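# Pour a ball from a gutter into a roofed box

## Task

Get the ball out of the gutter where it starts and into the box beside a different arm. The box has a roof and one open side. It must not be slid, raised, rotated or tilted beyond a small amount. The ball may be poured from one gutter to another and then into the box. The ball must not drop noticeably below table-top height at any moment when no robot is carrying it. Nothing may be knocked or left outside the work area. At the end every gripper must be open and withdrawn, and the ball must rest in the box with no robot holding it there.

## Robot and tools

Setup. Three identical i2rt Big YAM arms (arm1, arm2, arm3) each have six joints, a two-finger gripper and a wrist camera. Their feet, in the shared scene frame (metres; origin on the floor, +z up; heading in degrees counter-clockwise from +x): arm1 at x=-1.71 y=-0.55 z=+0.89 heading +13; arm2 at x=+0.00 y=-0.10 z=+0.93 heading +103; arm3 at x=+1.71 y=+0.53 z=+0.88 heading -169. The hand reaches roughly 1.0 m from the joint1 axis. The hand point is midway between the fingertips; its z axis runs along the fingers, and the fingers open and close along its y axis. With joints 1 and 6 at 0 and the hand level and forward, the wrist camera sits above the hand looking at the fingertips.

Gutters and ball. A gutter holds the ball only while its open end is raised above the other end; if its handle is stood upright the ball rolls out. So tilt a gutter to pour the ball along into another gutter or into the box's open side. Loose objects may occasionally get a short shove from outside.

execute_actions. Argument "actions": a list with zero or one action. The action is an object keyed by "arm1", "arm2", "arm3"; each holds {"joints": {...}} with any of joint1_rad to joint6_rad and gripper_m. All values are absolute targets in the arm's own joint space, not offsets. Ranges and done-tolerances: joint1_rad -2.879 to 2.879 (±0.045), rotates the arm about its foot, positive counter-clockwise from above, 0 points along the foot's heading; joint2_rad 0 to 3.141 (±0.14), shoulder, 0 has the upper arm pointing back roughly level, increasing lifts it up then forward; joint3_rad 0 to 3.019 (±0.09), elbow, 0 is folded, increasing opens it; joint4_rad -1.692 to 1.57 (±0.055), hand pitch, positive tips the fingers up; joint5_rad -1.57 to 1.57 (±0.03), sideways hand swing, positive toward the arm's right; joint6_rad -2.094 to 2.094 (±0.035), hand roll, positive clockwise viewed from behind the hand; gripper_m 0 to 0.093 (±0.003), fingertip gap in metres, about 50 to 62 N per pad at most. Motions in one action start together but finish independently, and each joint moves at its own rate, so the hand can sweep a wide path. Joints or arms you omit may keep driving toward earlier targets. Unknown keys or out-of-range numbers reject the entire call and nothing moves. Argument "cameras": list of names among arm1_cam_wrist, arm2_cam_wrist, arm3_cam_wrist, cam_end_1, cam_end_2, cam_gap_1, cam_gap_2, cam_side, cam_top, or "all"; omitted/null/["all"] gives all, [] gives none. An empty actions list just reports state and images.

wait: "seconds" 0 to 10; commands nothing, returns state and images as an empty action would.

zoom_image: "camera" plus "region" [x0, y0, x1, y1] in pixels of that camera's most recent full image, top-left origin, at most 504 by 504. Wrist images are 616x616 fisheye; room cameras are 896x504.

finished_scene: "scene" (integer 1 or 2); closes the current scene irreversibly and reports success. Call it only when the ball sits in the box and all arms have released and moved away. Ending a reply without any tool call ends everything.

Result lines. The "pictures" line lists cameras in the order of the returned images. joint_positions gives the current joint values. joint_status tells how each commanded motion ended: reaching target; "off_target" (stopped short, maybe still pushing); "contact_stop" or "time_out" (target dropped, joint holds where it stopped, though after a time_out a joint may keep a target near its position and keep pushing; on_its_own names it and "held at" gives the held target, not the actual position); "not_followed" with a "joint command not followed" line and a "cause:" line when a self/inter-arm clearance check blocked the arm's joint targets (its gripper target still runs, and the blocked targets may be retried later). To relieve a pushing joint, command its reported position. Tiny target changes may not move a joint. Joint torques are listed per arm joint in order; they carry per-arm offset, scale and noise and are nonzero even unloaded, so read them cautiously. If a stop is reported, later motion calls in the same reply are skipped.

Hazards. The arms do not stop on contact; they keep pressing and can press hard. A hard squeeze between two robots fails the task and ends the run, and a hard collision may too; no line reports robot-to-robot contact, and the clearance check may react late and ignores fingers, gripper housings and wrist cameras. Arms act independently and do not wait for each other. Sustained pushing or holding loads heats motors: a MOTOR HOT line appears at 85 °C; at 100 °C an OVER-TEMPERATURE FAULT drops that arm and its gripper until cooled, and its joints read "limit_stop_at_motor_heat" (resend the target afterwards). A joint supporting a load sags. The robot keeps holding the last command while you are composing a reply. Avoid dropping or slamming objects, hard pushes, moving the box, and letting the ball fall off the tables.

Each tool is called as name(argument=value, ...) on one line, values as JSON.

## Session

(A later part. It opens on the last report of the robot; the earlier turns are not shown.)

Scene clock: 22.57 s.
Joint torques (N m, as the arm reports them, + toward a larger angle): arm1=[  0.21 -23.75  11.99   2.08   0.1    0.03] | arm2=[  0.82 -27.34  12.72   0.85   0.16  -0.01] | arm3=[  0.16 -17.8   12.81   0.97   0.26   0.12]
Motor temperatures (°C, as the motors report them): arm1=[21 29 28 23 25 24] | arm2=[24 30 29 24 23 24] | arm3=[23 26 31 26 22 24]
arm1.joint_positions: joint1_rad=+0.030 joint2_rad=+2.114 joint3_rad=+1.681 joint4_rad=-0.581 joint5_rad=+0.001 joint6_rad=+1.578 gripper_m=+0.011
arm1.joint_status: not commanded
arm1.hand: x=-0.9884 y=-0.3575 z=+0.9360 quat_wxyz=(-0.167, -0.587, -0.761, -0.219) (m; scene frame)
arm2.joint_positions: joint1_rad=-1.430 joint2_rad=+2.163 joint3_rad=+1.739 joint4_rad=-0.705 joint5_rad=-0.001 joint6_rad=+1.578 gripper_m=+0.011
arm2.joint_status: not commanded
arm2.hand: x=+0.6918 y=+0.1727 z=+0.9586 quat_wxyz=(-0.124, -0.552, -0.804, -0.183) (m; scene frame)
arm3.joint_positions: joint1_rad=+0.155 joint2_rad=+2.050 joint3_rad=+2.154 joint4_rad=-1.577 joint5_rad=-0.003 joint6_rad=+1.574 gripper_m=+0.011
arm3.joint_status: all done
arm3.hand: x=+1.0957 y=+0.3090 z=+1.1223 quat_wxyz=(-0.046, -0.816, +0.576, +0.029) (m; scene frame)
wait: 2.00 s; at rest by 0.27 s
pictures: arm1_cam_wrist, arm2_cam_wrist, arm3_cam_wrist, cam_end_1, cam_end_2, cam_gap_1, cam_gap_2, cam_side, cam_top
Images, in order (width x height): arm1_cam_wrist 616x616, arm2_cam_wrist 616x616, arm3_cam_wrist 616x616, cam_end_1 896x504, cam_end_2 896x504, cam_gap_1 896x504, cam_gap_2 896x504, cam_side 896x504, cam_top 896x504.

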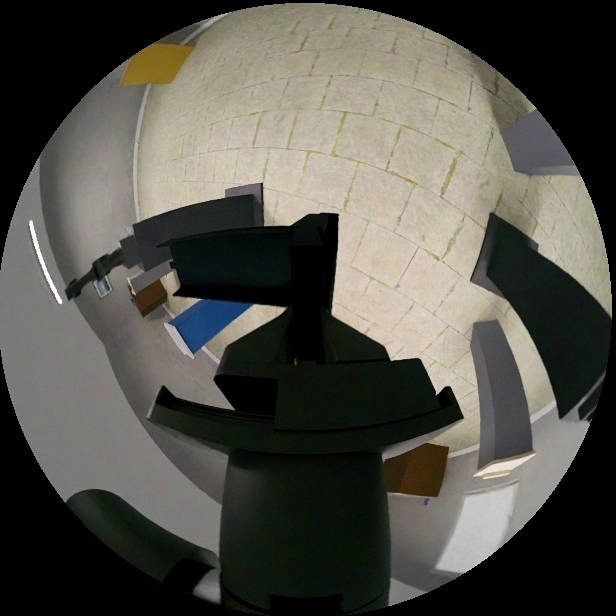

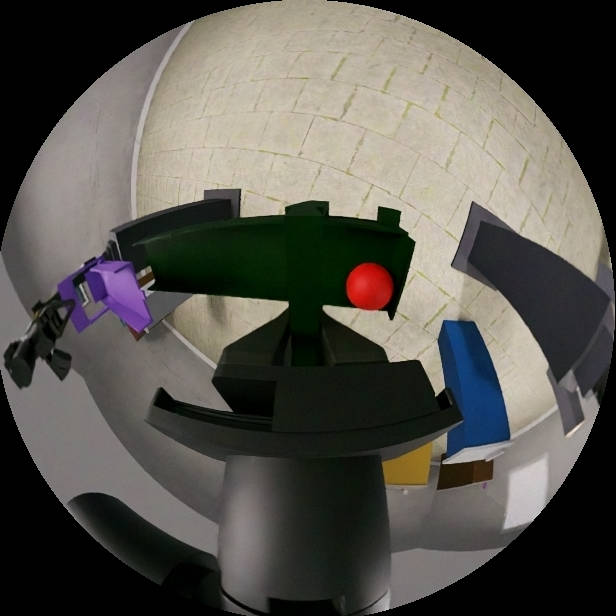

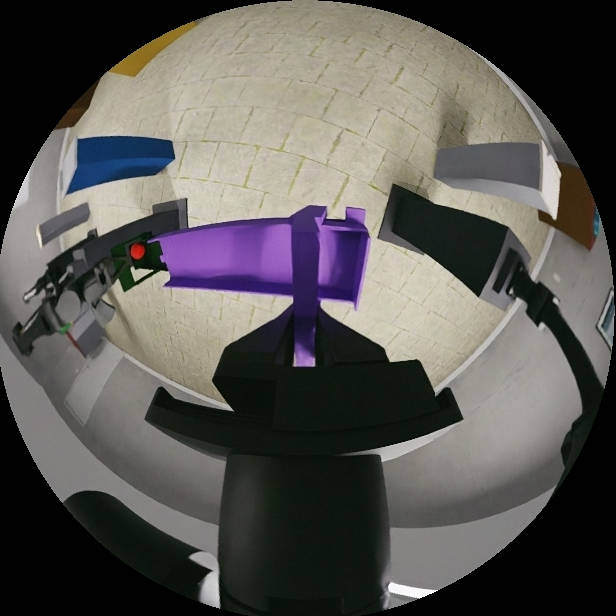

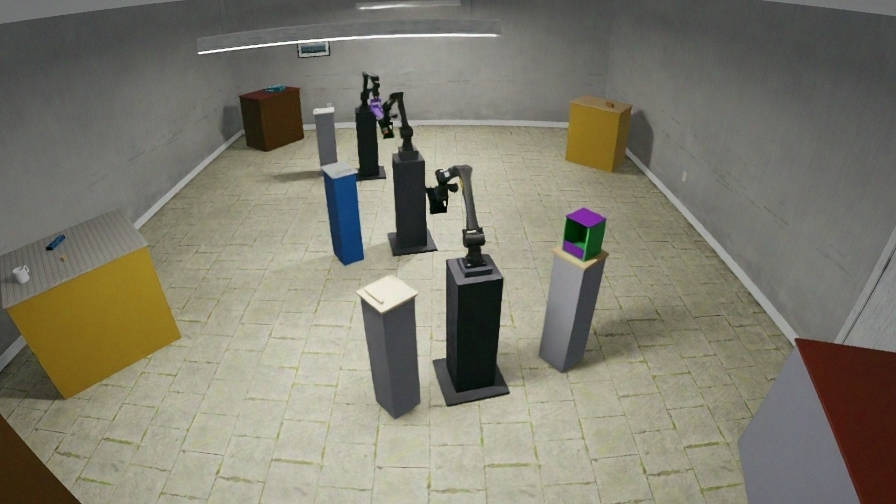

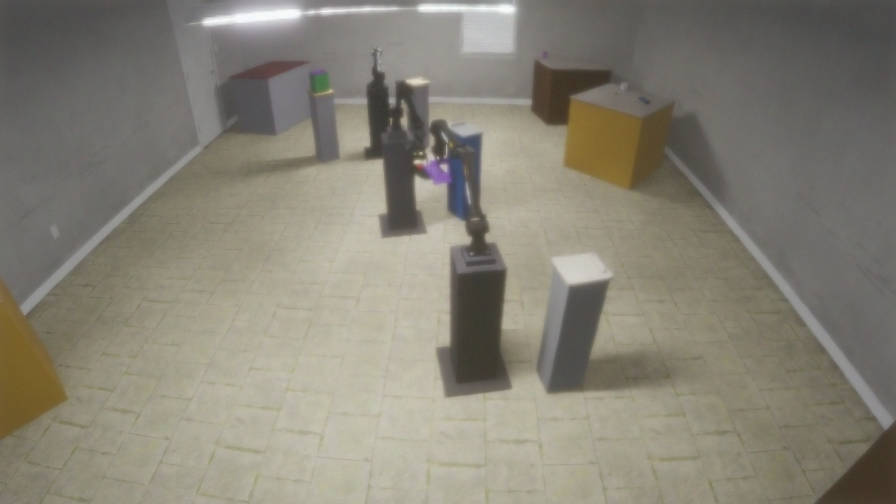

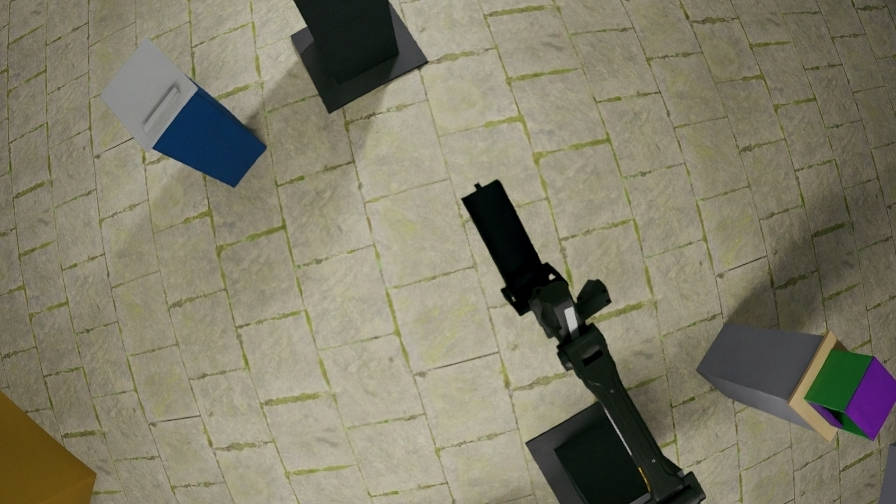

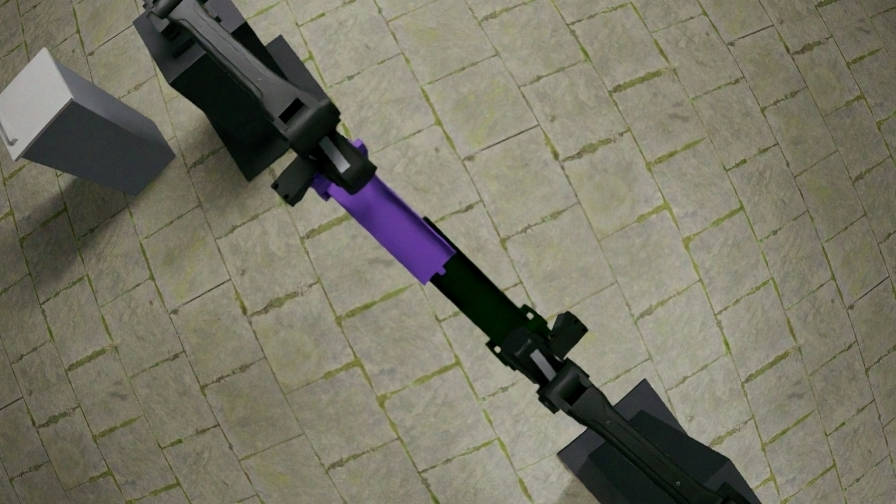

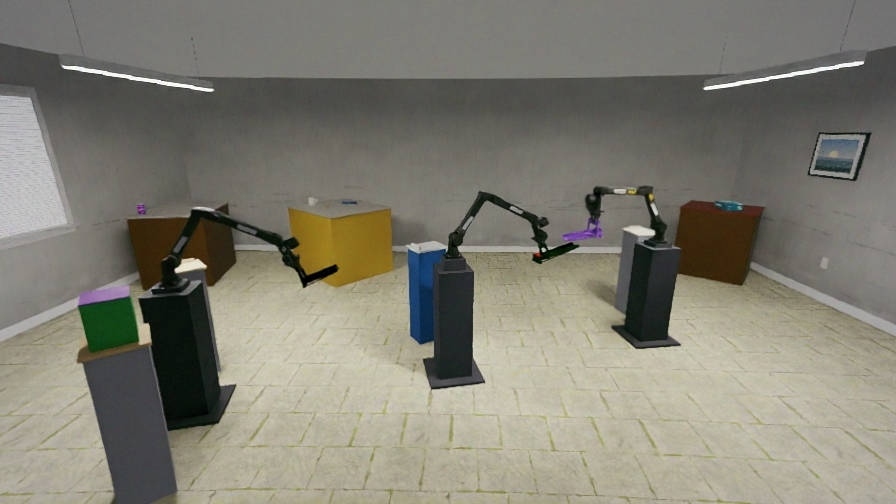

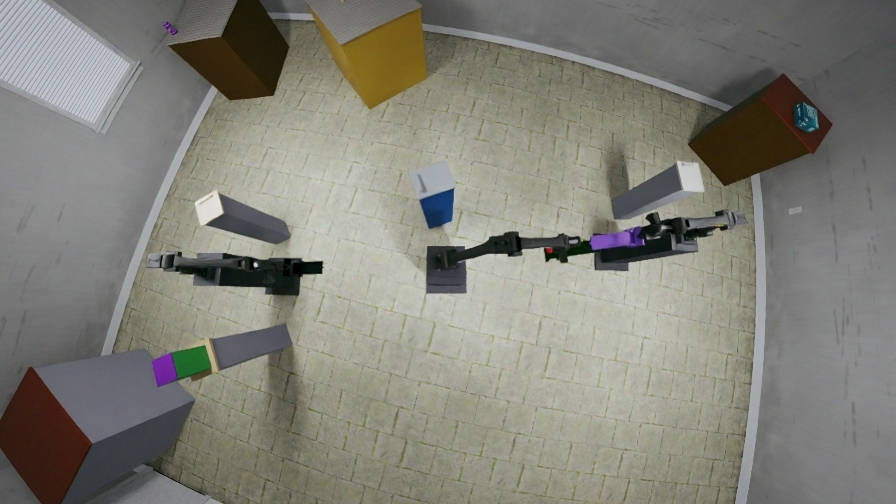

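execute_actions(actions=[{"arm3":{"joints":{"joint1_rad":-0.6,"joint2_rad":1.6}},"arm1":{"joints":{"joint2_rad":2.03,"joint4_rad":-0.77}}}], cameras=[])

execute_actions(actions=[{"arm3":{"joints":{"joint1_rad":-1.978,"joint2_rad":1.53,"joint3_rad":1.35,"joint4_rad":-1.15,"joint5_rad":-0.12,"joint6_rad":1.12}},"arm2":{"joints":{"joint1_rad":1.59,"joint2_rad":1.85,"joint3_rad":1.88}}}], cameras=["arm2_cam_wrist"])

execute_actions(actions=[{"arm3":{"joints":{"joint2_rad":1.56,"joint3_rad":1.17,"joint4_rad":-0.89}},"arm2":{"joints":{"joint2_rad":1.9,"joint4_rad":-1.13}}}], cameras=["arm3_cam_wrist","cam_side","cam_gap_1"])

zoom_image(camera="cam_side", region=[250, 170, 450, 300])

Scene clock: 24.60 s.
Joint torques (N m, as the arm reports them, + toward a larger angle): arm1=[  0.13 -22.06  12.11   0.87   0.11   0.03] | arm2=[  1.28 -27.98  12.72   0.7    0.16   0.  ] | arm3=[  1.67 -11.94   9.33   1.93   0.01   0.07]
Motor temperatures (°C, as the motors report them): arm1=[21 29 29 23 25 24] | arm2=[24 30 29 24 23 24] | arm3=[23 26 31 26 22 24]
arm1.joint_positions: joint1_rad=+0.030 joint2_rad=+2.030 joint3_rad=+1.681 joint4_rad=-0.765 joint5_rad=+0.001 joint6_rad=+1.578 gripper_m=+0.011
arm1.joint_status: all done
arm1.hand: x=-1.0216 y=-0.3664 z=+0.9743 quat_wxyz=(-0.137, -0.595, -0.771, -0.180) (m; scene frame)
arm2.joint_positions: joint1_rad=-1.430 joint2_rad=+2.163 joint3_rad=+1.739 joint4_rad=-0.705 joint5_rad=-0.001 joint6_rad=+1.578 gripper_m=+0.011
arm2.joint_status: not commanded
arm2.hand: x=+0.6918 y=+0.1727 z=+0.9586 quat_wxyz=(-0.124, -0.552, -0.804, -0.183) (m; scene frame)
arm3.joint_positions: joint1_rad=-0.612 joint2_rad=+1.628 joint3_rad=+2.195 joint4_rad=-1.583 joint5_rad=+0.003 joint6_rad=+1.576 gripper_m=+0.011
arm3.joint_status: all done
arm3.hand: x=+1.2068 y=+0.7656 z=+1.3885 quat_wxyz=(-0.154, -0.518, +0.809, +0.230) (m; scene frame)
pictures: none
No camera images: the call's "cameras" was empty. Leave "cameras" out to get every camera's image.

Scene clock: 27.33 s.
Joint torques (N m, as the arm reports them, + toward a larger angle): arm1=[  0.05 -21.76  12.19   0.9    0.09   0.04] | arm2=[ -0.65 -27.01  12.91   1.43   0.18  -0.01] | arm3=[  0.72 -10.74   9.3    1.58  -0.15  -0.14]
Motor temperatures (°C, as the motors report them): arm1=[21 29 29 23 25 24] | arm2=[24 31 30 24 23 24] | arm3=[23 26 31 26 22 24]
arm1.joint_positions: joint1_rad=+0.030 joint2_rad=+2.030 joint3_rad=+1.681 joint4_rad=-0.765 joint5_rad=+0.001 joint6_rad=+1.578 gripper_m=+0.011
arm1.joint_status: not commanded
arm1.hand: x=-1.0216 y=-0.3664 z=+0.9743 quat_wxyz=(-0.137, -0.595, -0.771, -0.180) (m; scene frame)
arm2.joint_positions: joint1_rad=+1.600 joint2_rad=+1.896 joint3_rad=+1.856 joint4_rad=-0.707 joint5_rad=-0.002 joint6_rad=+1.579 gripper_m=+0.011
arm2.joint_status: all done
arm2.hand: x=-0.7441 y=-0.2969 z=+1.2118 quat_wxyz=(+0.318, +0.725, -0.561, -0.240) (m; scene frame)
arm3.joint_positions: joint1_rad=-1.977 joint2_rad=+1.548 joint3_rad=+1.331 joint4_rad=-1.159 joint5_rad=-0.115 joint6_rad=+1.135 gripper_m=+0.011
arm3.joint_status: all done
arm3.hand: x=+1.8058 y=+1.0256 z=+1.0681 quat_wxyz=(-0.029, -0.113, +0.987, +0.107) (m; scene frame)
pictures: arm2_cam_wrist
Images, in order (width x height): arm2_cam_wrist 616x616.

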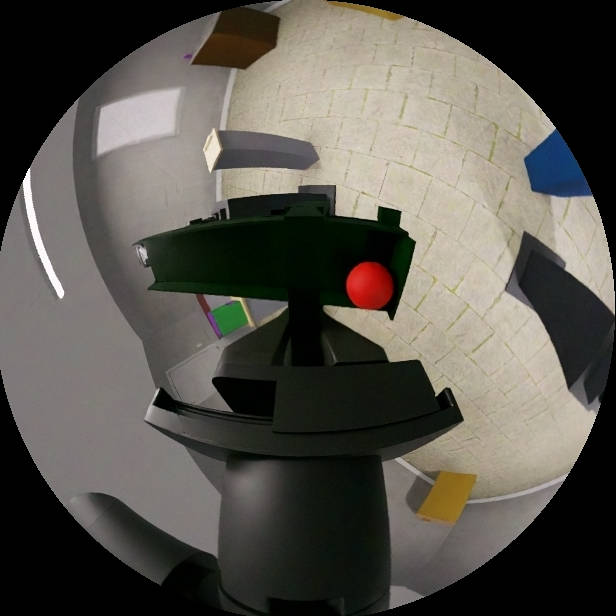

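Scene clock: 28.43 s.
Joint torques (N m, as the arm reports them, + toward a larger angle): arm1=[  0.14 -21.88  12.16   0.87   0.09   0.05] | arm2=[ -0.75 -22.75  12.44   0.09   0.18   0.01] | arm3=[  0.94 -10.32   8.7    1.95   0.03  -0.12]
Motor temperatures (°C, as the motors report them): arm1=[21 29 29 23 25 24] | arm2=[24 31 30 24 23 24] | arm3=[23 26 31 26 22 24]
arm1.joint_positions: joint1_rad=+0.030 joint2_rad=+2.030 joint3_rad=+1.681 joint4_rad=-0.765 joint5_rad=+0.001 joint6_rad=+1.578 gripper_m=+0.011
arm1.joint_status: not commanded
arm1.hand: x=-1.0216 y=-0.3664 z=+0.9743 quat_wxyz=(-0.137, -0.595, -0.771, -0.180) (m; scene frame)
arm2.joint_positions: joint1_rad=+1.600 joint2_rad=+1.909 joint3_rad=+1.856 joint4_rad=-1.119 joint5_rad=-0.002 joint6_rad=+1.579 gripper_m=+0.011
arm2.joint_status: all done
arm2.hand: x=-0.6658 y=-0.2760 z=+1.1447 quat_wxyz=(+0.157, +0.776, -0.600, -0.117) (m; scene frame)
arm3.joint_positions: joint1_rad=-1.977 joint2_rad=+1.575 joint3_rad=+1.150 joint4_rad=-0.906 joint5_rad=-0.119 joint6_rad=+1.133 gripper_m=+0.011
arm3.joint_status: all done
arm3.hand: x=+1.8035 y=+1.0215 z=+0.9938 quat_wxyz=(-0.023, -0.116, +0.985, +0.129) (m; scene frame)
pictures: arm3_cam_wrist, cam_gap_1, cam_side
Images, in order (width x height): arm3_cam_wrist 616x616, cam_gap_1 896x504, cam_side 896x504.

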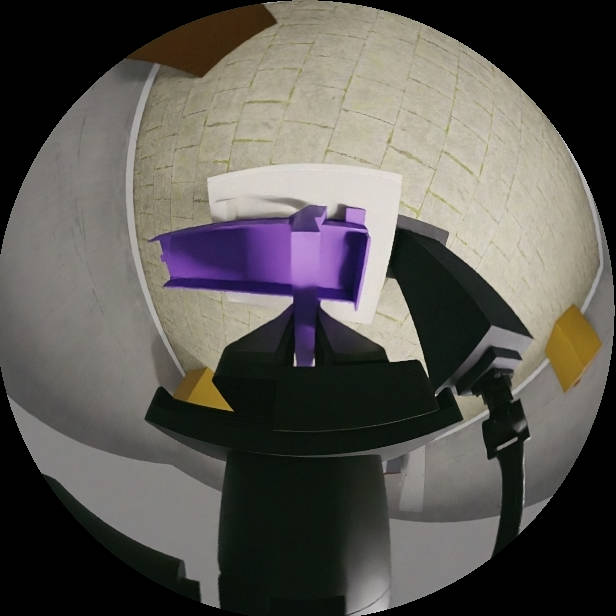

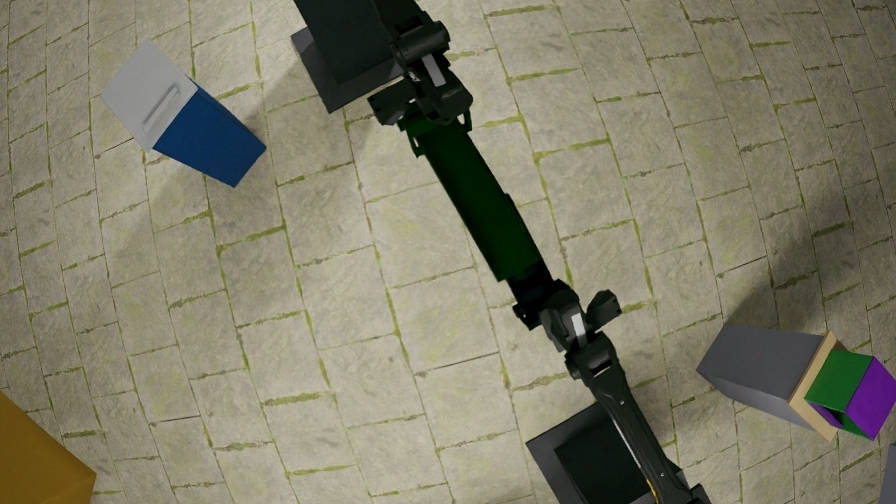

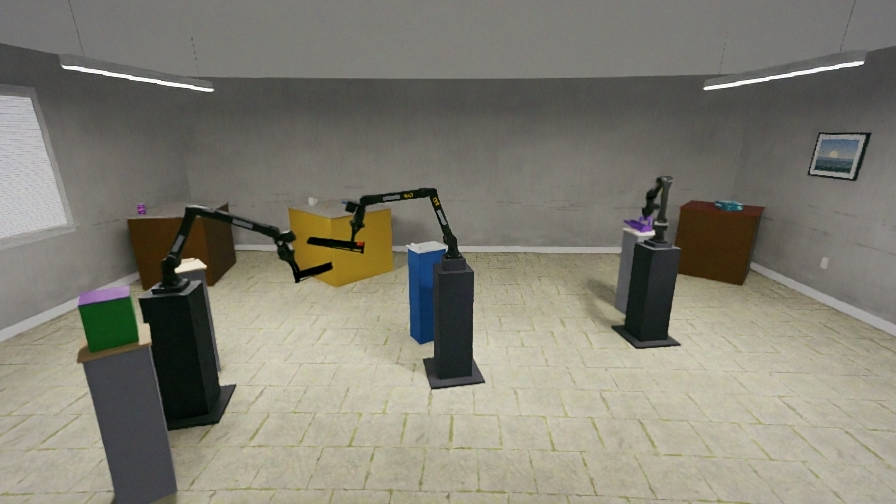

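Region (250, 170, 450, 300) of cam_side's 896x504 image, scaled by 2.520, with more detail than that image has; it fills the top 328 rows of this view, and the rest is white.

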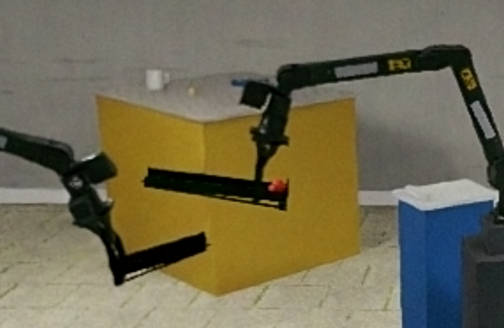

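execute_actions(actions=[{"arm3":{"joints":{"gripper_m":0.06}},"arm2":{"joints":{"joint4_rad":-1.43}}}], cameras=["cam_side"])

execute_actions(actions=[{"arm3":{"joints":{"joint2_rad":1.2,"joint4_rad":-1.25}}}], cameras=["cam_side","arm1_cam_wrist","cam_gap_1"])

Scene clock: 29.57 s.
Joint torques (N m, as the arm reports them, + toward a larger angle): arm1=[  0.04 -21.79  12.18   0.86   0.08   0.04] | arm2=[ -0.23 -22.74  11.88  -0.49   0.18   0.  ] | arm3=[  0.77 -10.39   8.78   1.8    0.01  -0.13]
Motor temperatures (°C, as the motors report them): arm1=[21 29 29 23 25 24] | arm2=[24 31 30 24 23 24] | arm3=[23 26 30 26 22 24]
arm1.joint_positions: joint1_rad=+0.030 joint2_rad=+2.030 joint3_rad=+1.681 joint4_rad=-0.765 joint5_rad=+0.001 joint6_rad=+1.578 gripper_m=+0.011
arm1.joint_status: not commanded
arm1.hand: x=-1.0216 y=-0.3664 z=+0.9743 quat_wxyz=(-0.137, -0.595, -0.771, -0.180) (m; scene frame)
arm2.joint_positions: joint1_rad=+1.600 joint2_rad=+1.909 joint3_rad=+1.856 joint4_rad=-1.415 joint5_rad=-0.002 joint6_rad=+1.579 gripper_m=+0.011
arm2.joint_status: all done
arm2.hand: x=-0.5978 y=-0.2578 z=+1.1270 quat_wxyz=(+0.040, +0.790, -0.611, -0.028) (m; scene frame)
arm3.joint_positions: joint1_rad=-1.977 joint2_rad=+1.575 joint3_rad=+1.150 joint4_rad=-0.902 joint5_rad=-0.119 joint6_rad=+1.133 gripper_m=+0.060
arm3.joint_status: all done
arm3.hand: x=+1.8038 y=+1.0224 z=+0.9942 quat_wxyz=(-0.022, -0.116, +0.984, +0.131) (m; scene frame)
pictures: cam_side
Images, in order (width x height): cam_side 896x504.

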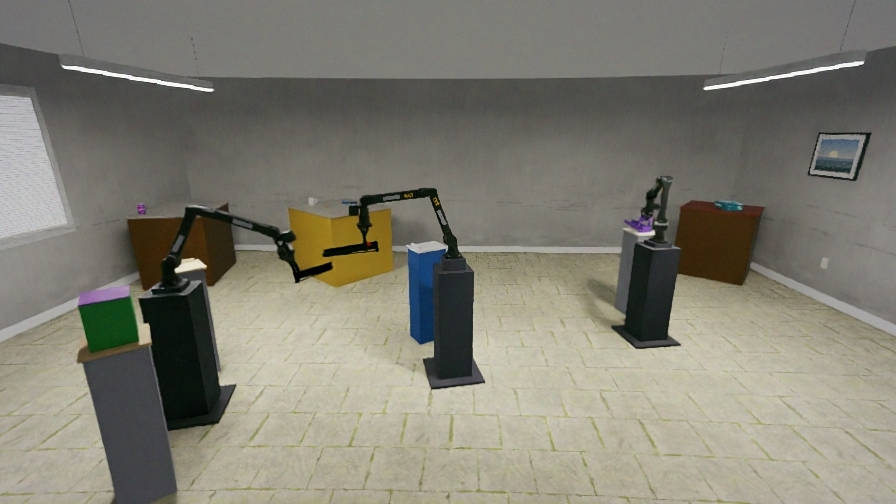

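Scene clock: 31.13 s.
Joint torques (N m, as the arm reports them, + toward a larger angle): arm1=[  0.06 -21.93  12.12   1.02   0.08   0.03] | arm2=[ -0.73 -22.49  11.93  -0.47   0.21   0.02] | arm3=[ 0.65 -5.37  9.69  1.09  0.01 -0.12]
Motor temperatures (°C, as the motors report them): arm1=[21 29 30 23 25 24] | arm2=[24 30 30 24 23 24] | arm3=[23 26 30 26 22 24]
arm1.joint_positions: joint1_rad=+0.030 joint2_rad=+2.030 joint3_rad=+1.681 joint4_rad=-0.770 joint5_rad=+0.001 joint6_rad=+1.578 gripper_m=+0.011
arm1.joint_status: not commanded
arm1.hand: x=-1.0226 y=-0.3668 z=+0.9737 quat_wxyz=(-0.136, -0.595, -0.772, -0.178) (m; scene frame)
arm2.joint_positions: joint1_rad=+1.600 joint2_rad=+1.909 joint3_rad=+1.856 joint4_rad=-1.415 joint5_rad=-0.002 joint6_rad=+1.579 gripper_m=+0.011
arm2.joint_status: not commanded
arm2.hand: x=-0.5978 y=-0.2578 z=+1.1270 quat_wxyz=(+0.040, +0.790, -0.611, -0.028) (m; scene frame)
arm3.joint_positions: joint1_rad=-1.977 joint2_rad=+1.202 joint3_rad=+1.150 joint4_rad=-1.243 joint5_rad=-0.119 joint6_rad=+1.133 gripper_m=+0.060
arm3.joint_status: all done
arm3.hand: x=+1.7833 y=+0.9240 z=+1.1340 quat_wxyz=(-0.017, -0.116, +0.982, +0.146) (m; scene frame)
pictures: arm1_cam_wrist, cam_gap_1, cam_side
Images, in order (width x height): arm1_cam_wrist 616x616, cam_gap_1 896x504, cam_side 896x504.

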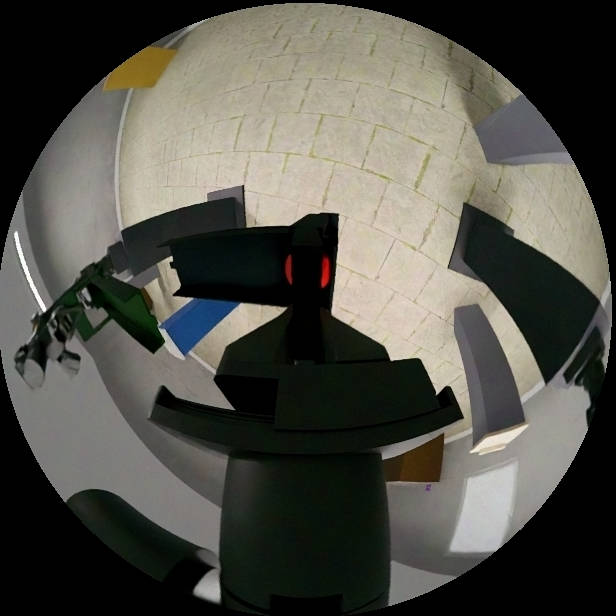

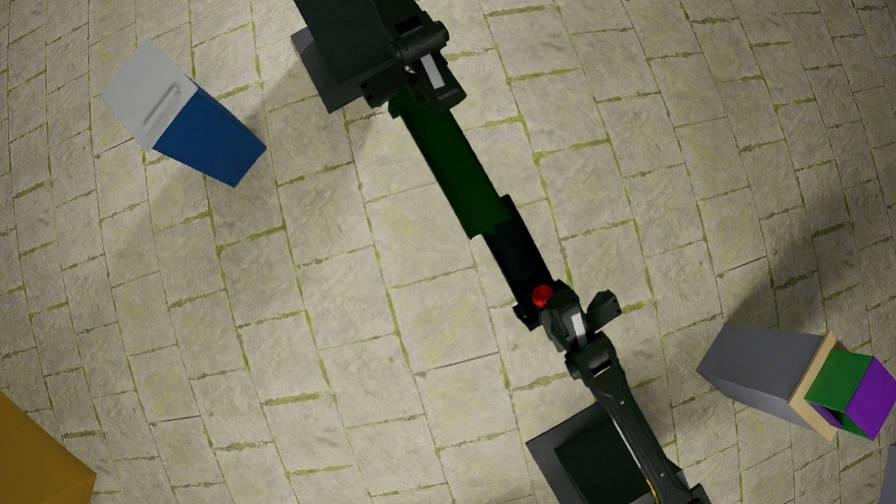

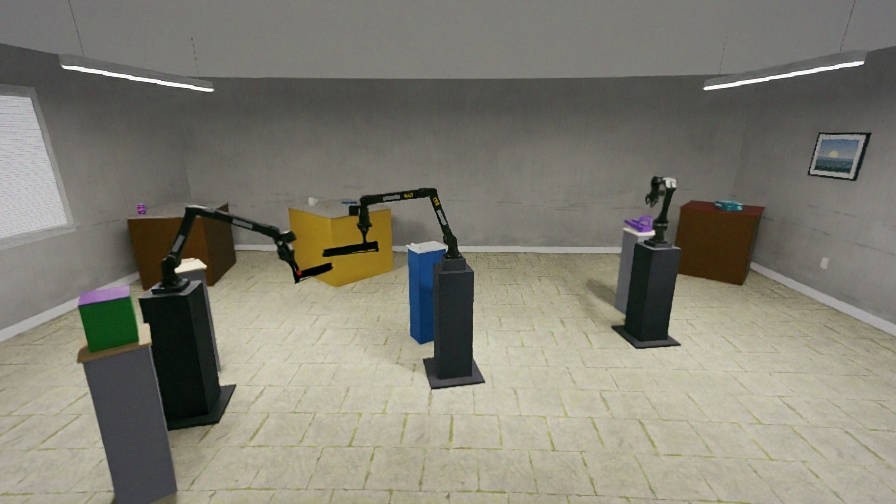

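execute_actions(actions=[{"arm2":{"joints":{"joint1_rad":1.0,"joint2_rad":1.8}}}], cameras=[])

execute_actions(actions=[{"arm2":{"joints":{"joint1_rad":0.02,"joint2_rad":1.9,"joint3_rad":1.72,"joint5_rad":-0.27,"joint6_rad":-0.33}},"arm1":{"joints":{"joint2_rad":1.4,"joint3_rad":1.4,"joint1_rad":-0.5}}}], cameras=[])

execute_actions(actions=[{"arm2":{"joints":{"joint2_rad":2.06,"joint4_rad":-1.23}},"arm1":{"joints":{"joint2_rad":0.9,"joint3_rad":1.0,"joint4_rad":-1.0,"joint1_rad":-1.6}}}], cameras=["arm2_cam_wrist","arm1_cam_wrist","cam_gap_1","cam_end_1","cam_top"])

Scene clock: 33.00 s.
Joint torques (N m, as the arm reports them, + toward a larger angle): arm1=[  0.05 -21.87  12.15   1.02   0.09   0.04] | arm2=[  0.54 -23.69  11.88  -0.09   0.03   0.04] | arm3=[ 0.74 -5.49  9.62  1.12  0.02 -0.13]
Motor temperatures (°C, as the motors report them): arm1=[21 30 30 23 25 24] | arm2=[24 31 30 24 23 24] | arm3=[23 25 30 26 22 25]
arm1.joint_positions: joint1_rad=+0.030 joint2_rad=+2.030 joint3_rad=+1.681 joint4_rad=-0.770 joint5_rad=+0.001 joint6_rad=+1.578 gripper_m=+0.011
arm1.joint_status: not commanded
arm1.hand: x=-1.0226 y=-0.3668 z=+0.9737 quat_wxyz=(-0.136, -0.595, -0.772, -0.178) (m; scene frame)
arm2.joint_positions: joint1_rad=+0.998 joint2_rad=+1.837 joint3_rad=+1.856 joint4_rad=-1.415 joint5_rad=+0.000 joint6_rad=+1.579 gripper_m=+0.011
arm2.joint_status: all done
arm2.hand: x=-0.5770 y=+0.1070 z=+1.1699 quat_wxyz=(+0.049, +0.571, -0.816, -0.070) (m; scene frame)
arm3.joint_positions: joint1_rad=-1.977 joint2_rad=+1.202 joint3_rad=+1.150 joint4_rad=-1.243 joint5_rad=-0.119 joint6_rad=+1.133 gripper_m=+0.060
arm3.joint_status: not commanded
arm3.hand: x=+1.7833 y=+0.9240 z=+1.1340 quat_wxyz=(-0.017, -0.116, +0.982, +0.146) (m; scene frame)
pictures: none
No camera images: the call's "cameras" was empty. Leave "cameras" out to get every camera's image.

Scene clock: 35.30 s.
Joint torques (N m, as the arm reports them, + toward a larger angle): arm1=[  0.91 -14.71  10.01   1.61   0.06   0.01] | arm2=[  1.07 -25.39  10.24  -0.86  -0.46  -0.19] | arm3=[ 0.67 -5.41  9.6   1.12  0.02 -0.12]
Motor temperatures (°C, as the motors report them): arm1=[21 29 30 23 25 24] | arm2=[24 31 30 24 23 24] | arm3=[23 25 30 26 22 25]
arm1.joint_positions: joint1_rad=-0.501 joint2_rad=+1.410 joint3_rad=+1.401 joint4_rad=-0.771 joint5_rad=+0.001 joint6_rad=+1.578 gripper_m=+0.011
arm1.joint_status: all done
arm1.hand: x=-1.1508 y=-0.7083 z=+1.2242 quat_wxyz=(-0.306, -0.736, -0.557, -0.234) (m; scene frame)
arm2.joint_positions: joint1_rad=+0.010 joint2_rad=+1.946 joint3_rad=+1.708 joint4_rad=-1.415 joint5_rad=-0.264 joint6_rad=-0.314 gripper_m=+0.011
arm2.joint_status: all done
arm2.hand: x=-0.1814 y=+0.4498 z=+1.0567 quat_wxyz=(+0.119, +0.863, -0.486, -0.066) (m; scene frame)
arm3.joint_positions: joint1_rad=-1.977 joint2_rad=+1.202 joint3_rad=+1.150 joint4_rad=-1.243 joint5_rad=-0.119 joint6_rad=+1.133 gripper_m=+0.060
arm3.joint_status: not commanded
arm3.hand: x=+1.7833 y=+0.9240 z=+1.1340 quat_wxyz=(-0.017, -0.116, +0.982, +0.146) (m; scene frame)
pictures: none
No camera images: the call's "cameras" was empty. Leave "cameras" out to get every camera's image.

Scene clock: 36.83 s.
Joint torques (N m, as the arm reports them, + toward a larger angle): arm1=[ 0.48 -5.75  9.32  1.35  0.01  0.  ] | arm2=[  0.64 -24.57   9.92   0.92  -0.48  -0.19] | arm3=[ 0.6  -5.36  9.63  1.13  0.01 -0.12]
Motor temperatures (°C, as the motors report them): arm1=[21 29 30 23 25 24] | arm2=[24 31 30 24 23 24] | arm3=[23 25 30 26 22 25]
arm1.joint_positions: joint1_rad=-1.595 joint2_rad=+0.899 joint3_rad=+1.007 joint4_rad=-0.998 joint5_rad=+0.003 joint6_rad=+1.579 gripper_m=+0.011
arm1.joint_status: all done
arm1.hand: x=-1.6381 y=-0.9190 z=+1.2047 quat_wxyz=(-0.332, -0.938, -0.094, -0.035) (m; scene frame)
arm2.joint_positions: joint1_rad=+0.012 joint2_rad=+2.082 joint3_rad=+1.708 joint4_rad=-1.247 joint5_rad=-0.264 joint6_rad=-0.317 gripper_m=+0.011
arm2.joint_status: all done
arm2.hand: x=-0.1905 y=+0.4831 z=+0.9765 quat_wxyz=(+0.107, +0.866, -0.483, -0.078) (m; scene frame)
arm3.joint_positions: joint1_rad=-1.977 joint2_rad=+1.202 joint3_rad=+1.150 joint4_rad=-1.243 joint5_rad=-0.119 joint6_rad=+1.133 gripper_m=+0.060
arm3.joint_status: not commanded
arm3.hand: x=+1.7833 y=+0.9240 z=+1.1340 quat_wxyz=(-0.017, -0.116, +0.982, +0.146) (m; scene frame)
pictures: arm1_cam_wrist, arm2_cam_wrist, cam_end_1, cam_gap_1, cam_top
Images, in order (width x height): arm1_cam_wrist 616x616, arm2_cam_wrist 616x616, cam_end_1 896x504, cam_gap_1 896x504, cam_top 896x504.

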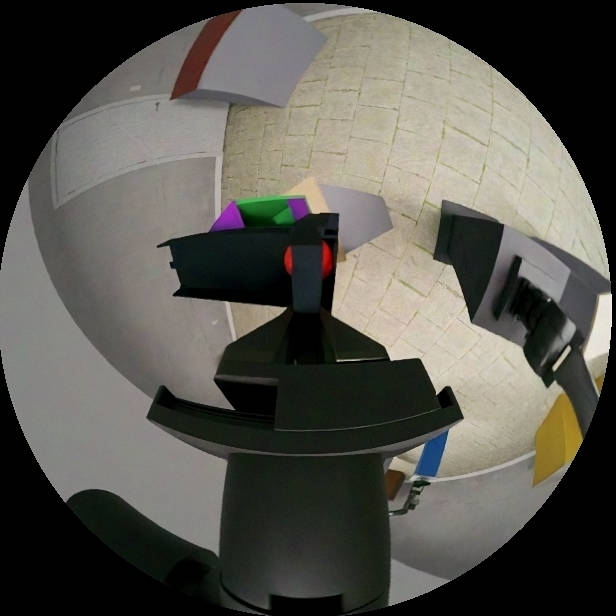

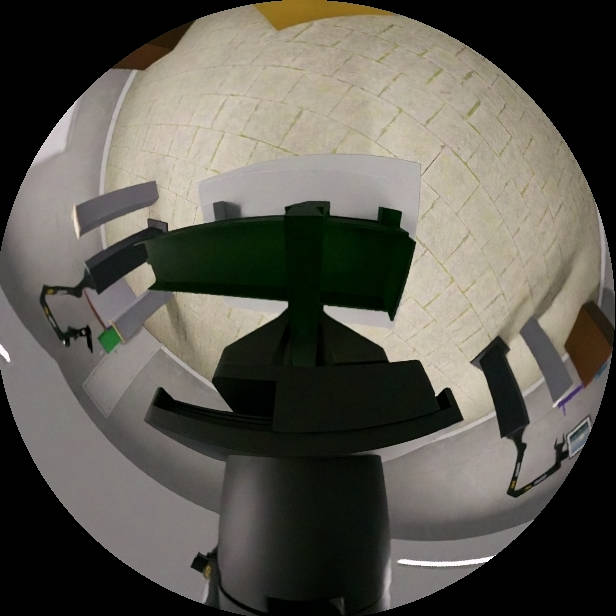

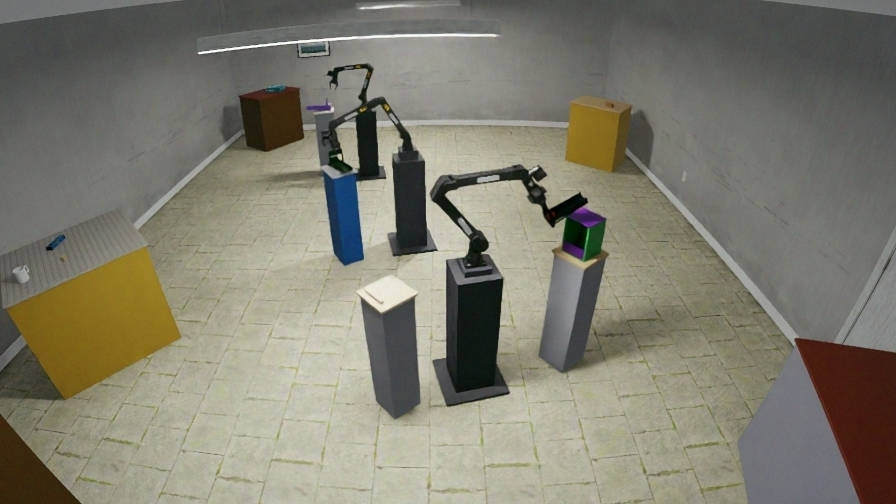

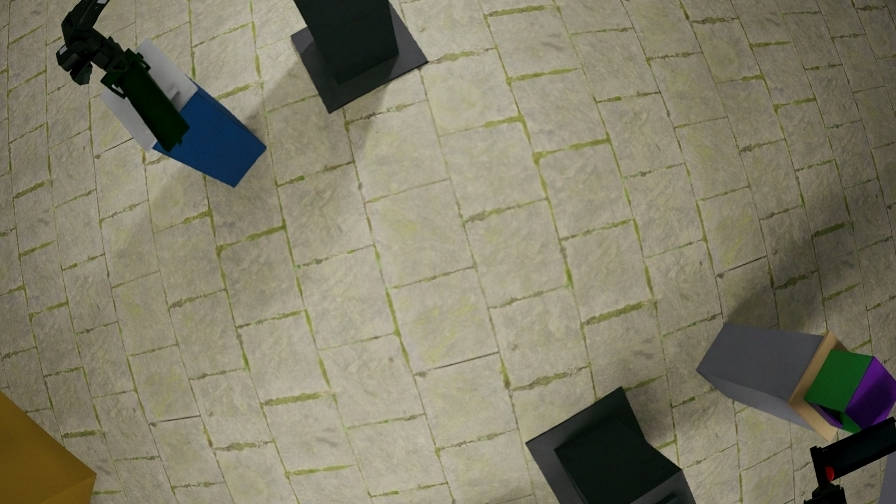

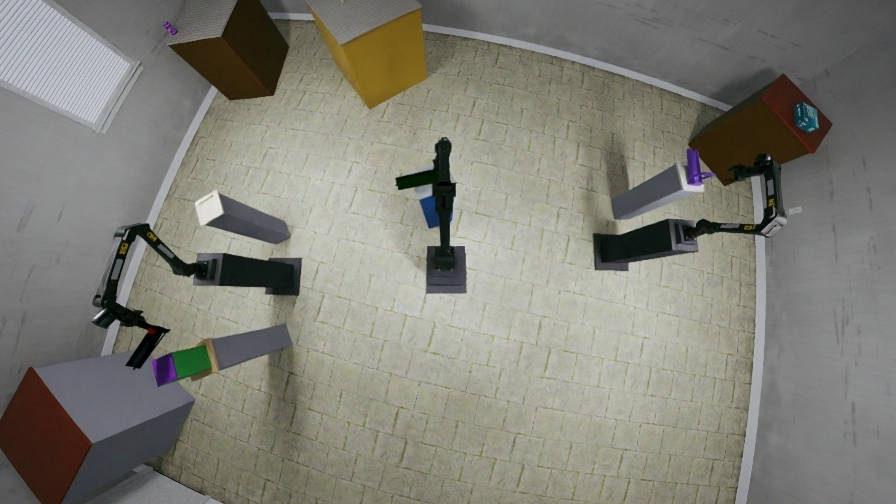

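execute_actions(actions=[{"arm2":{"joints":{"gripper_m":0.06}},"arm1":{"joints":{"joint4_rad":-1.2,"joint1_rad":-2.065,"joint5_rad":-0.26,"joint6_rad":0.77}}}], cameras=[])

execute_actions(actions=[{"arm2":{"joints":{"joint2_rad":1.75,"joint4_rad":-1.5}},"arm1":{"joints":{"joint2_rad":1.19,"joint4_rad":-1.1}}}], cameras=["arm1_cam_wrist","cam_gap_1","cam_end_1","cam_side"])

zoom_image(camera="cam_end_1", region=[490, 170, 650, 290])

Scene clock: 38.97 s.
Joint torques (N m, as the arm reports them, + toward a larger angle): arm1=[ 0.4  -5.31  9.17  0.96 -0.31 -0.13] | arm2=[  0.62 -24.57   9.87   0.9   -0.29  -0.18] | arm3=[ 0.7  -5.43  9.63  1.13  0.01 -0.12]
Motor temperatures (°C, as the motors report them): arm1=[21 29 30 23 25 24] | arm2=[24 31 30 24 23 24] | arm3=[23 25 30 26 22 25]
arm1.joint_positions: joint1_rad=-2.060 joint2_rad=+0.899 joint3_rad=+1.007 joint4_rad=-1.194 joint5_rad=-0.254 joint6_rad=+0.779 gripper_m=+0.011
arm1.joint_status: all done
arm1.hand: x=-1.7571 y=-0.8841 z=+1.1831 quat_wxyz=(-0.267, -0.921, -0.284, +0.013) (m; scene frame)
arm2.joint_positions: joint1_rad=+0.012 joint2_rad=+2.082 joint3_rad=+1.708 joint4_rad=-1.247 joint5_rad=-0.267 joint6_rad=-0.317 gripper_m=+0.060
arm2.joint_status: all done
arm2.hand: x=-0.1912 y=+0.4829 z=+0.9767 quat_wxyz=(+0.108, +0.866, -0.482, -0.079) (m; scene frame)
arm3.joint_positions: joint1_rad=-1.977 joint2_rad=+1.202 joint3_rad=+1.150 joint4_rad=-1.243 joint5_rad=-0.119 joint6_rad=+1.133 gripper_m=+0.060
arm3.joint_status: not commanded
arm3.hand: x=+1.7833 y=+0.9240 z=+1.1340 quat_wxyz=(-0.017, -0.116, +0.982, +0.146) (m; scene frame)
pictures: none
No camera images: the call's "cameras" was empty. Leave "cameras" out to get every camera's image.

Scene clock: 40.33 s.
Joint torques (N m, as the arm reports them, + toward a larger angle): arm1=[  0.24 -10.59   9.15   1.38  -0.29  -0.13] | arm2=[  0.68 -19.16  10.66  -0.45  -0.28  -0.2 ] | arm3=[ 0.64 -5.43  9.61  1.11  0.02 -0.12]
Motor temperatures (°C, as the motors report them): arm1=[21 29 30 23 26 24] | arm2=[24 31 30 24 23 24] | arm3=[23 25 30 26 22 25]
arm1.joint_positions: joint1_rad=-2.060 joint2_rad=+1.205 joint3_rad=+0.999 joint4_rad=-1.115 joint5_rad=-0.254 joint6_rad=+0.779 gripper_m=+0.011
arm1.joint_status: all done
arm1.hand: x=-1.7702 y=-0.9346 z=+1.0830 quat_wxyz=(-0.170, -0.945, -0.276, -0.047) (m; scene frame)
arm2.joint_positions: joint1_rad=+0.012 joint2_rad=+1.749 joint3_rad=+1.708 joint4_rad=-1.485 joint5_rad=-0.269 joint6_rad=-0.317 gripper_m=+0.060
arm2.joint_status: all done
arm2.hand: x=-0.1771 y=+0.4230 z=+1.1643 quat_wxyz=(+0.074, +0.869, -0.477, -0.111) (m; scene frame)
arm3.joint_positions: joint1_rad=-1.977 joint2_rad=+1.202 joint3_rad=+1.150 joint4_rad=-1.243 joint5_rad=-0.119 joint6_rad=+1.133 gripper_m=+0.060
arm3.joint_status: not commanded
arm3.hand: x=+1.7833 y=+0.9240 z=+1.1340 quat_wxyz=(-0.017, -0.116, +0.982, +0.146) (m; scene frame)
pictures: arm1_cam_wrist, cam_end_1, cam_gap_1, cam_side
Images, in order (width x height): arm1_cam_wrist 616x616, cam_end_1 896x504, cam_gap_1 896x504, cam_side 896x504.

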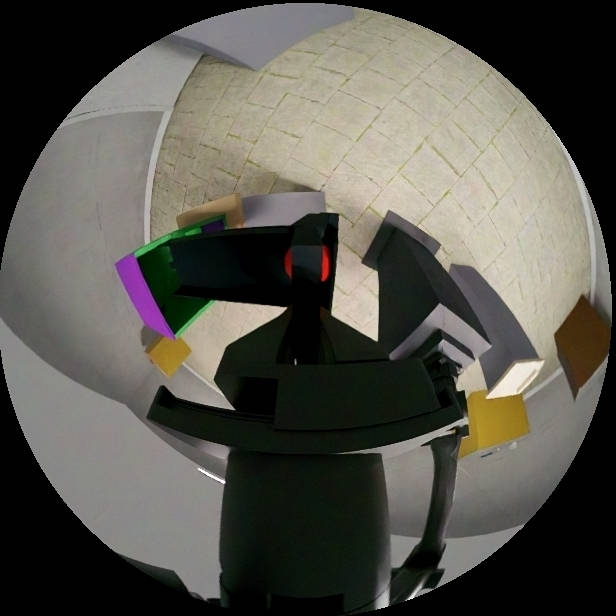

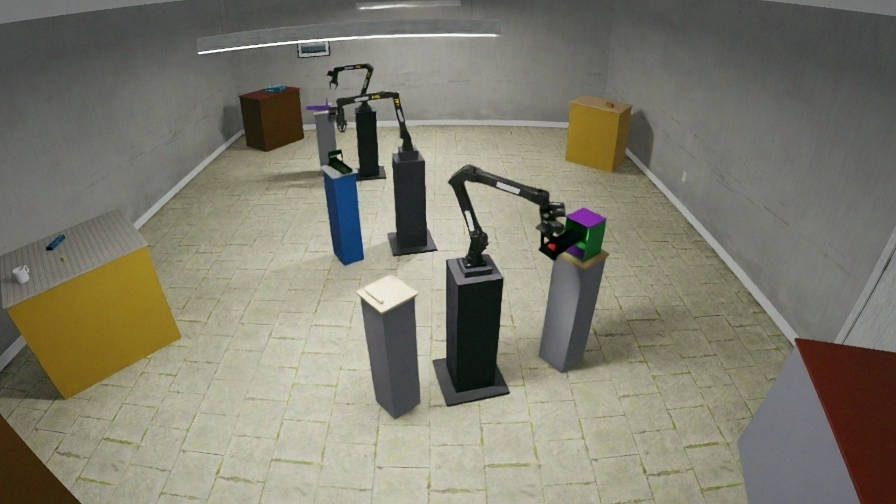

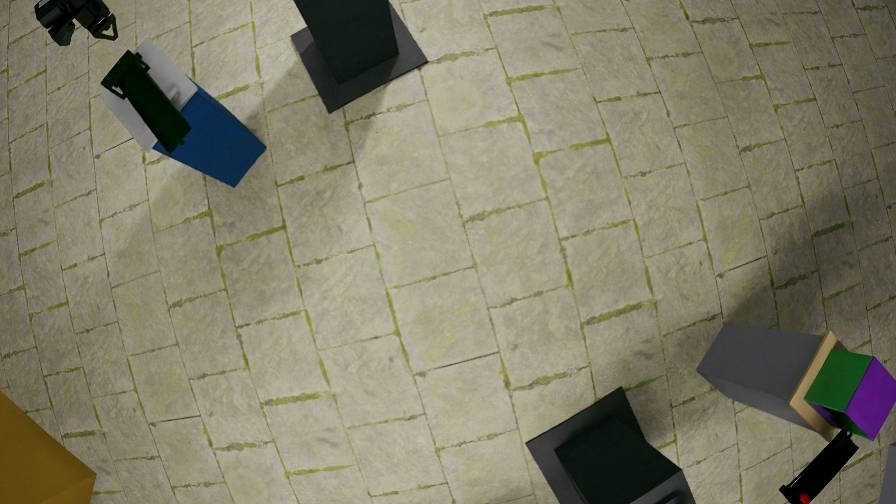

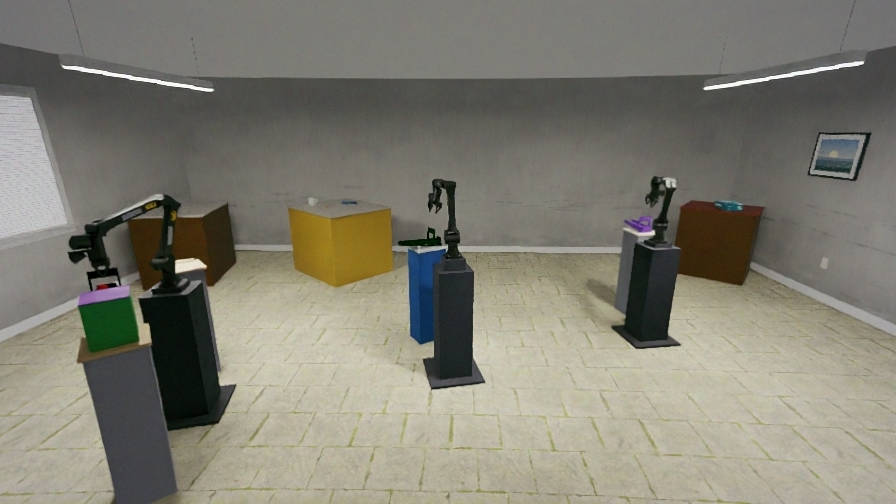

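Region (490, 170, 650, 290) of cam_end_1's 896x504 image, scaled by 3.150, with more detail than that image has; it fills the top 378 rows of this view, and the rest is white.

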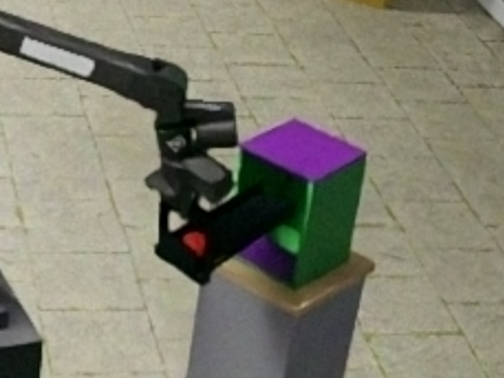

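execute_actions(actions=[{"arm1":{"joints":{"joint1_rad":-1.995,"joint2_rad":1.32,"joint3_rad":1.115,"joint6_rad":0.67}}}], cameras=["arm1_cam_wrist"])

Scene clock: 41.60 s.
Joint torques (N m, as the arm reports them, + toward a larger angle): arm1=[  0.8  -11.86  14.06   1.12  -0.31  -0.14] | arm2=[  1.24 -18.75  10.81  -0.56  -0.28  -0.25] | arm3=[ 0.76 -5.39  9.62  1.13  0.02 -0.12]
Motor temperatures (°C, as the motors report them): arm1=[21 29 30 23 26 24] | arm2=[24 31 30 24 23 24] | arm3=[23 25 30 26 22 25]
arm1.joint_positions: joint1_rad=-1.998 joint2_rad=+1.330 joint3_rad=+1.051 joint4_rad=-1.111 joint5_rad=-0.255 joint6_rad=+0.681 gripper_m=+0.011
arm1.joint_status: all done
arm1.hand: x=-1.7510 y=-0.9616 z=+1.0581 quat_wxyz=(-0.142, -0.925, -0.348, -0.062) (m; scene frame)
arm2.joint_positions: joint1_rad=+0.012 joint2_rad=+1.749 joint3_rad=+1.708 joint4_rad=-1.485 joint5_rad=-0.269 joint6_rad=-0.317 gripper_m=+0.060
arm2.joint_status: not commanded
arm2.hand: x=-0.1771 y=+0.4230 z=+1.1643 quat_wxyz=(+0.074, +0.869, -0.477, -0.111) (m; scene frame)
arm3.joint_positions: joint1_rad=-1.977 joint2_rad=+1.202 joint3_rad=+1.150 joint4_rad=-1.243 joint5_rad=-0.119 joint6_rad=+1.133 gripper_m=+0.060
arm3.joint_status: not commanded
arm3.hand: x=+1.7833 y=+0.9240 z=+1.1340 quat_wxyz=(-0.017, -0.116, +0.982, +0.146) (m; scene frame)
pictures: arm1_cam_wrist
Images, in order (width x height): arm1_cam_wrist 616x616.

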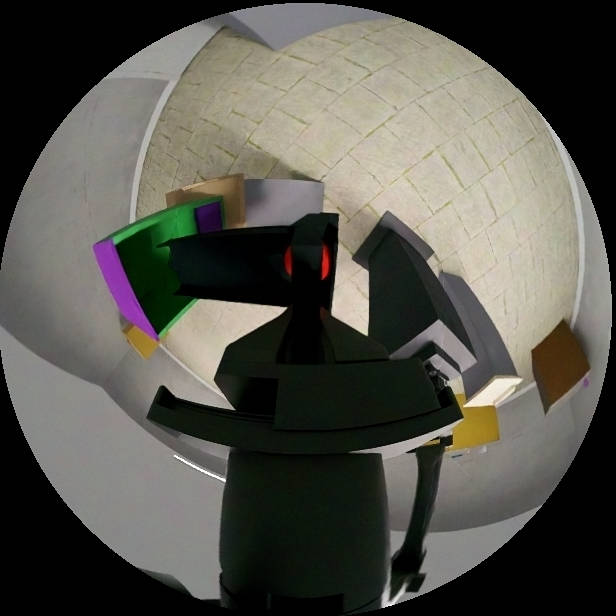

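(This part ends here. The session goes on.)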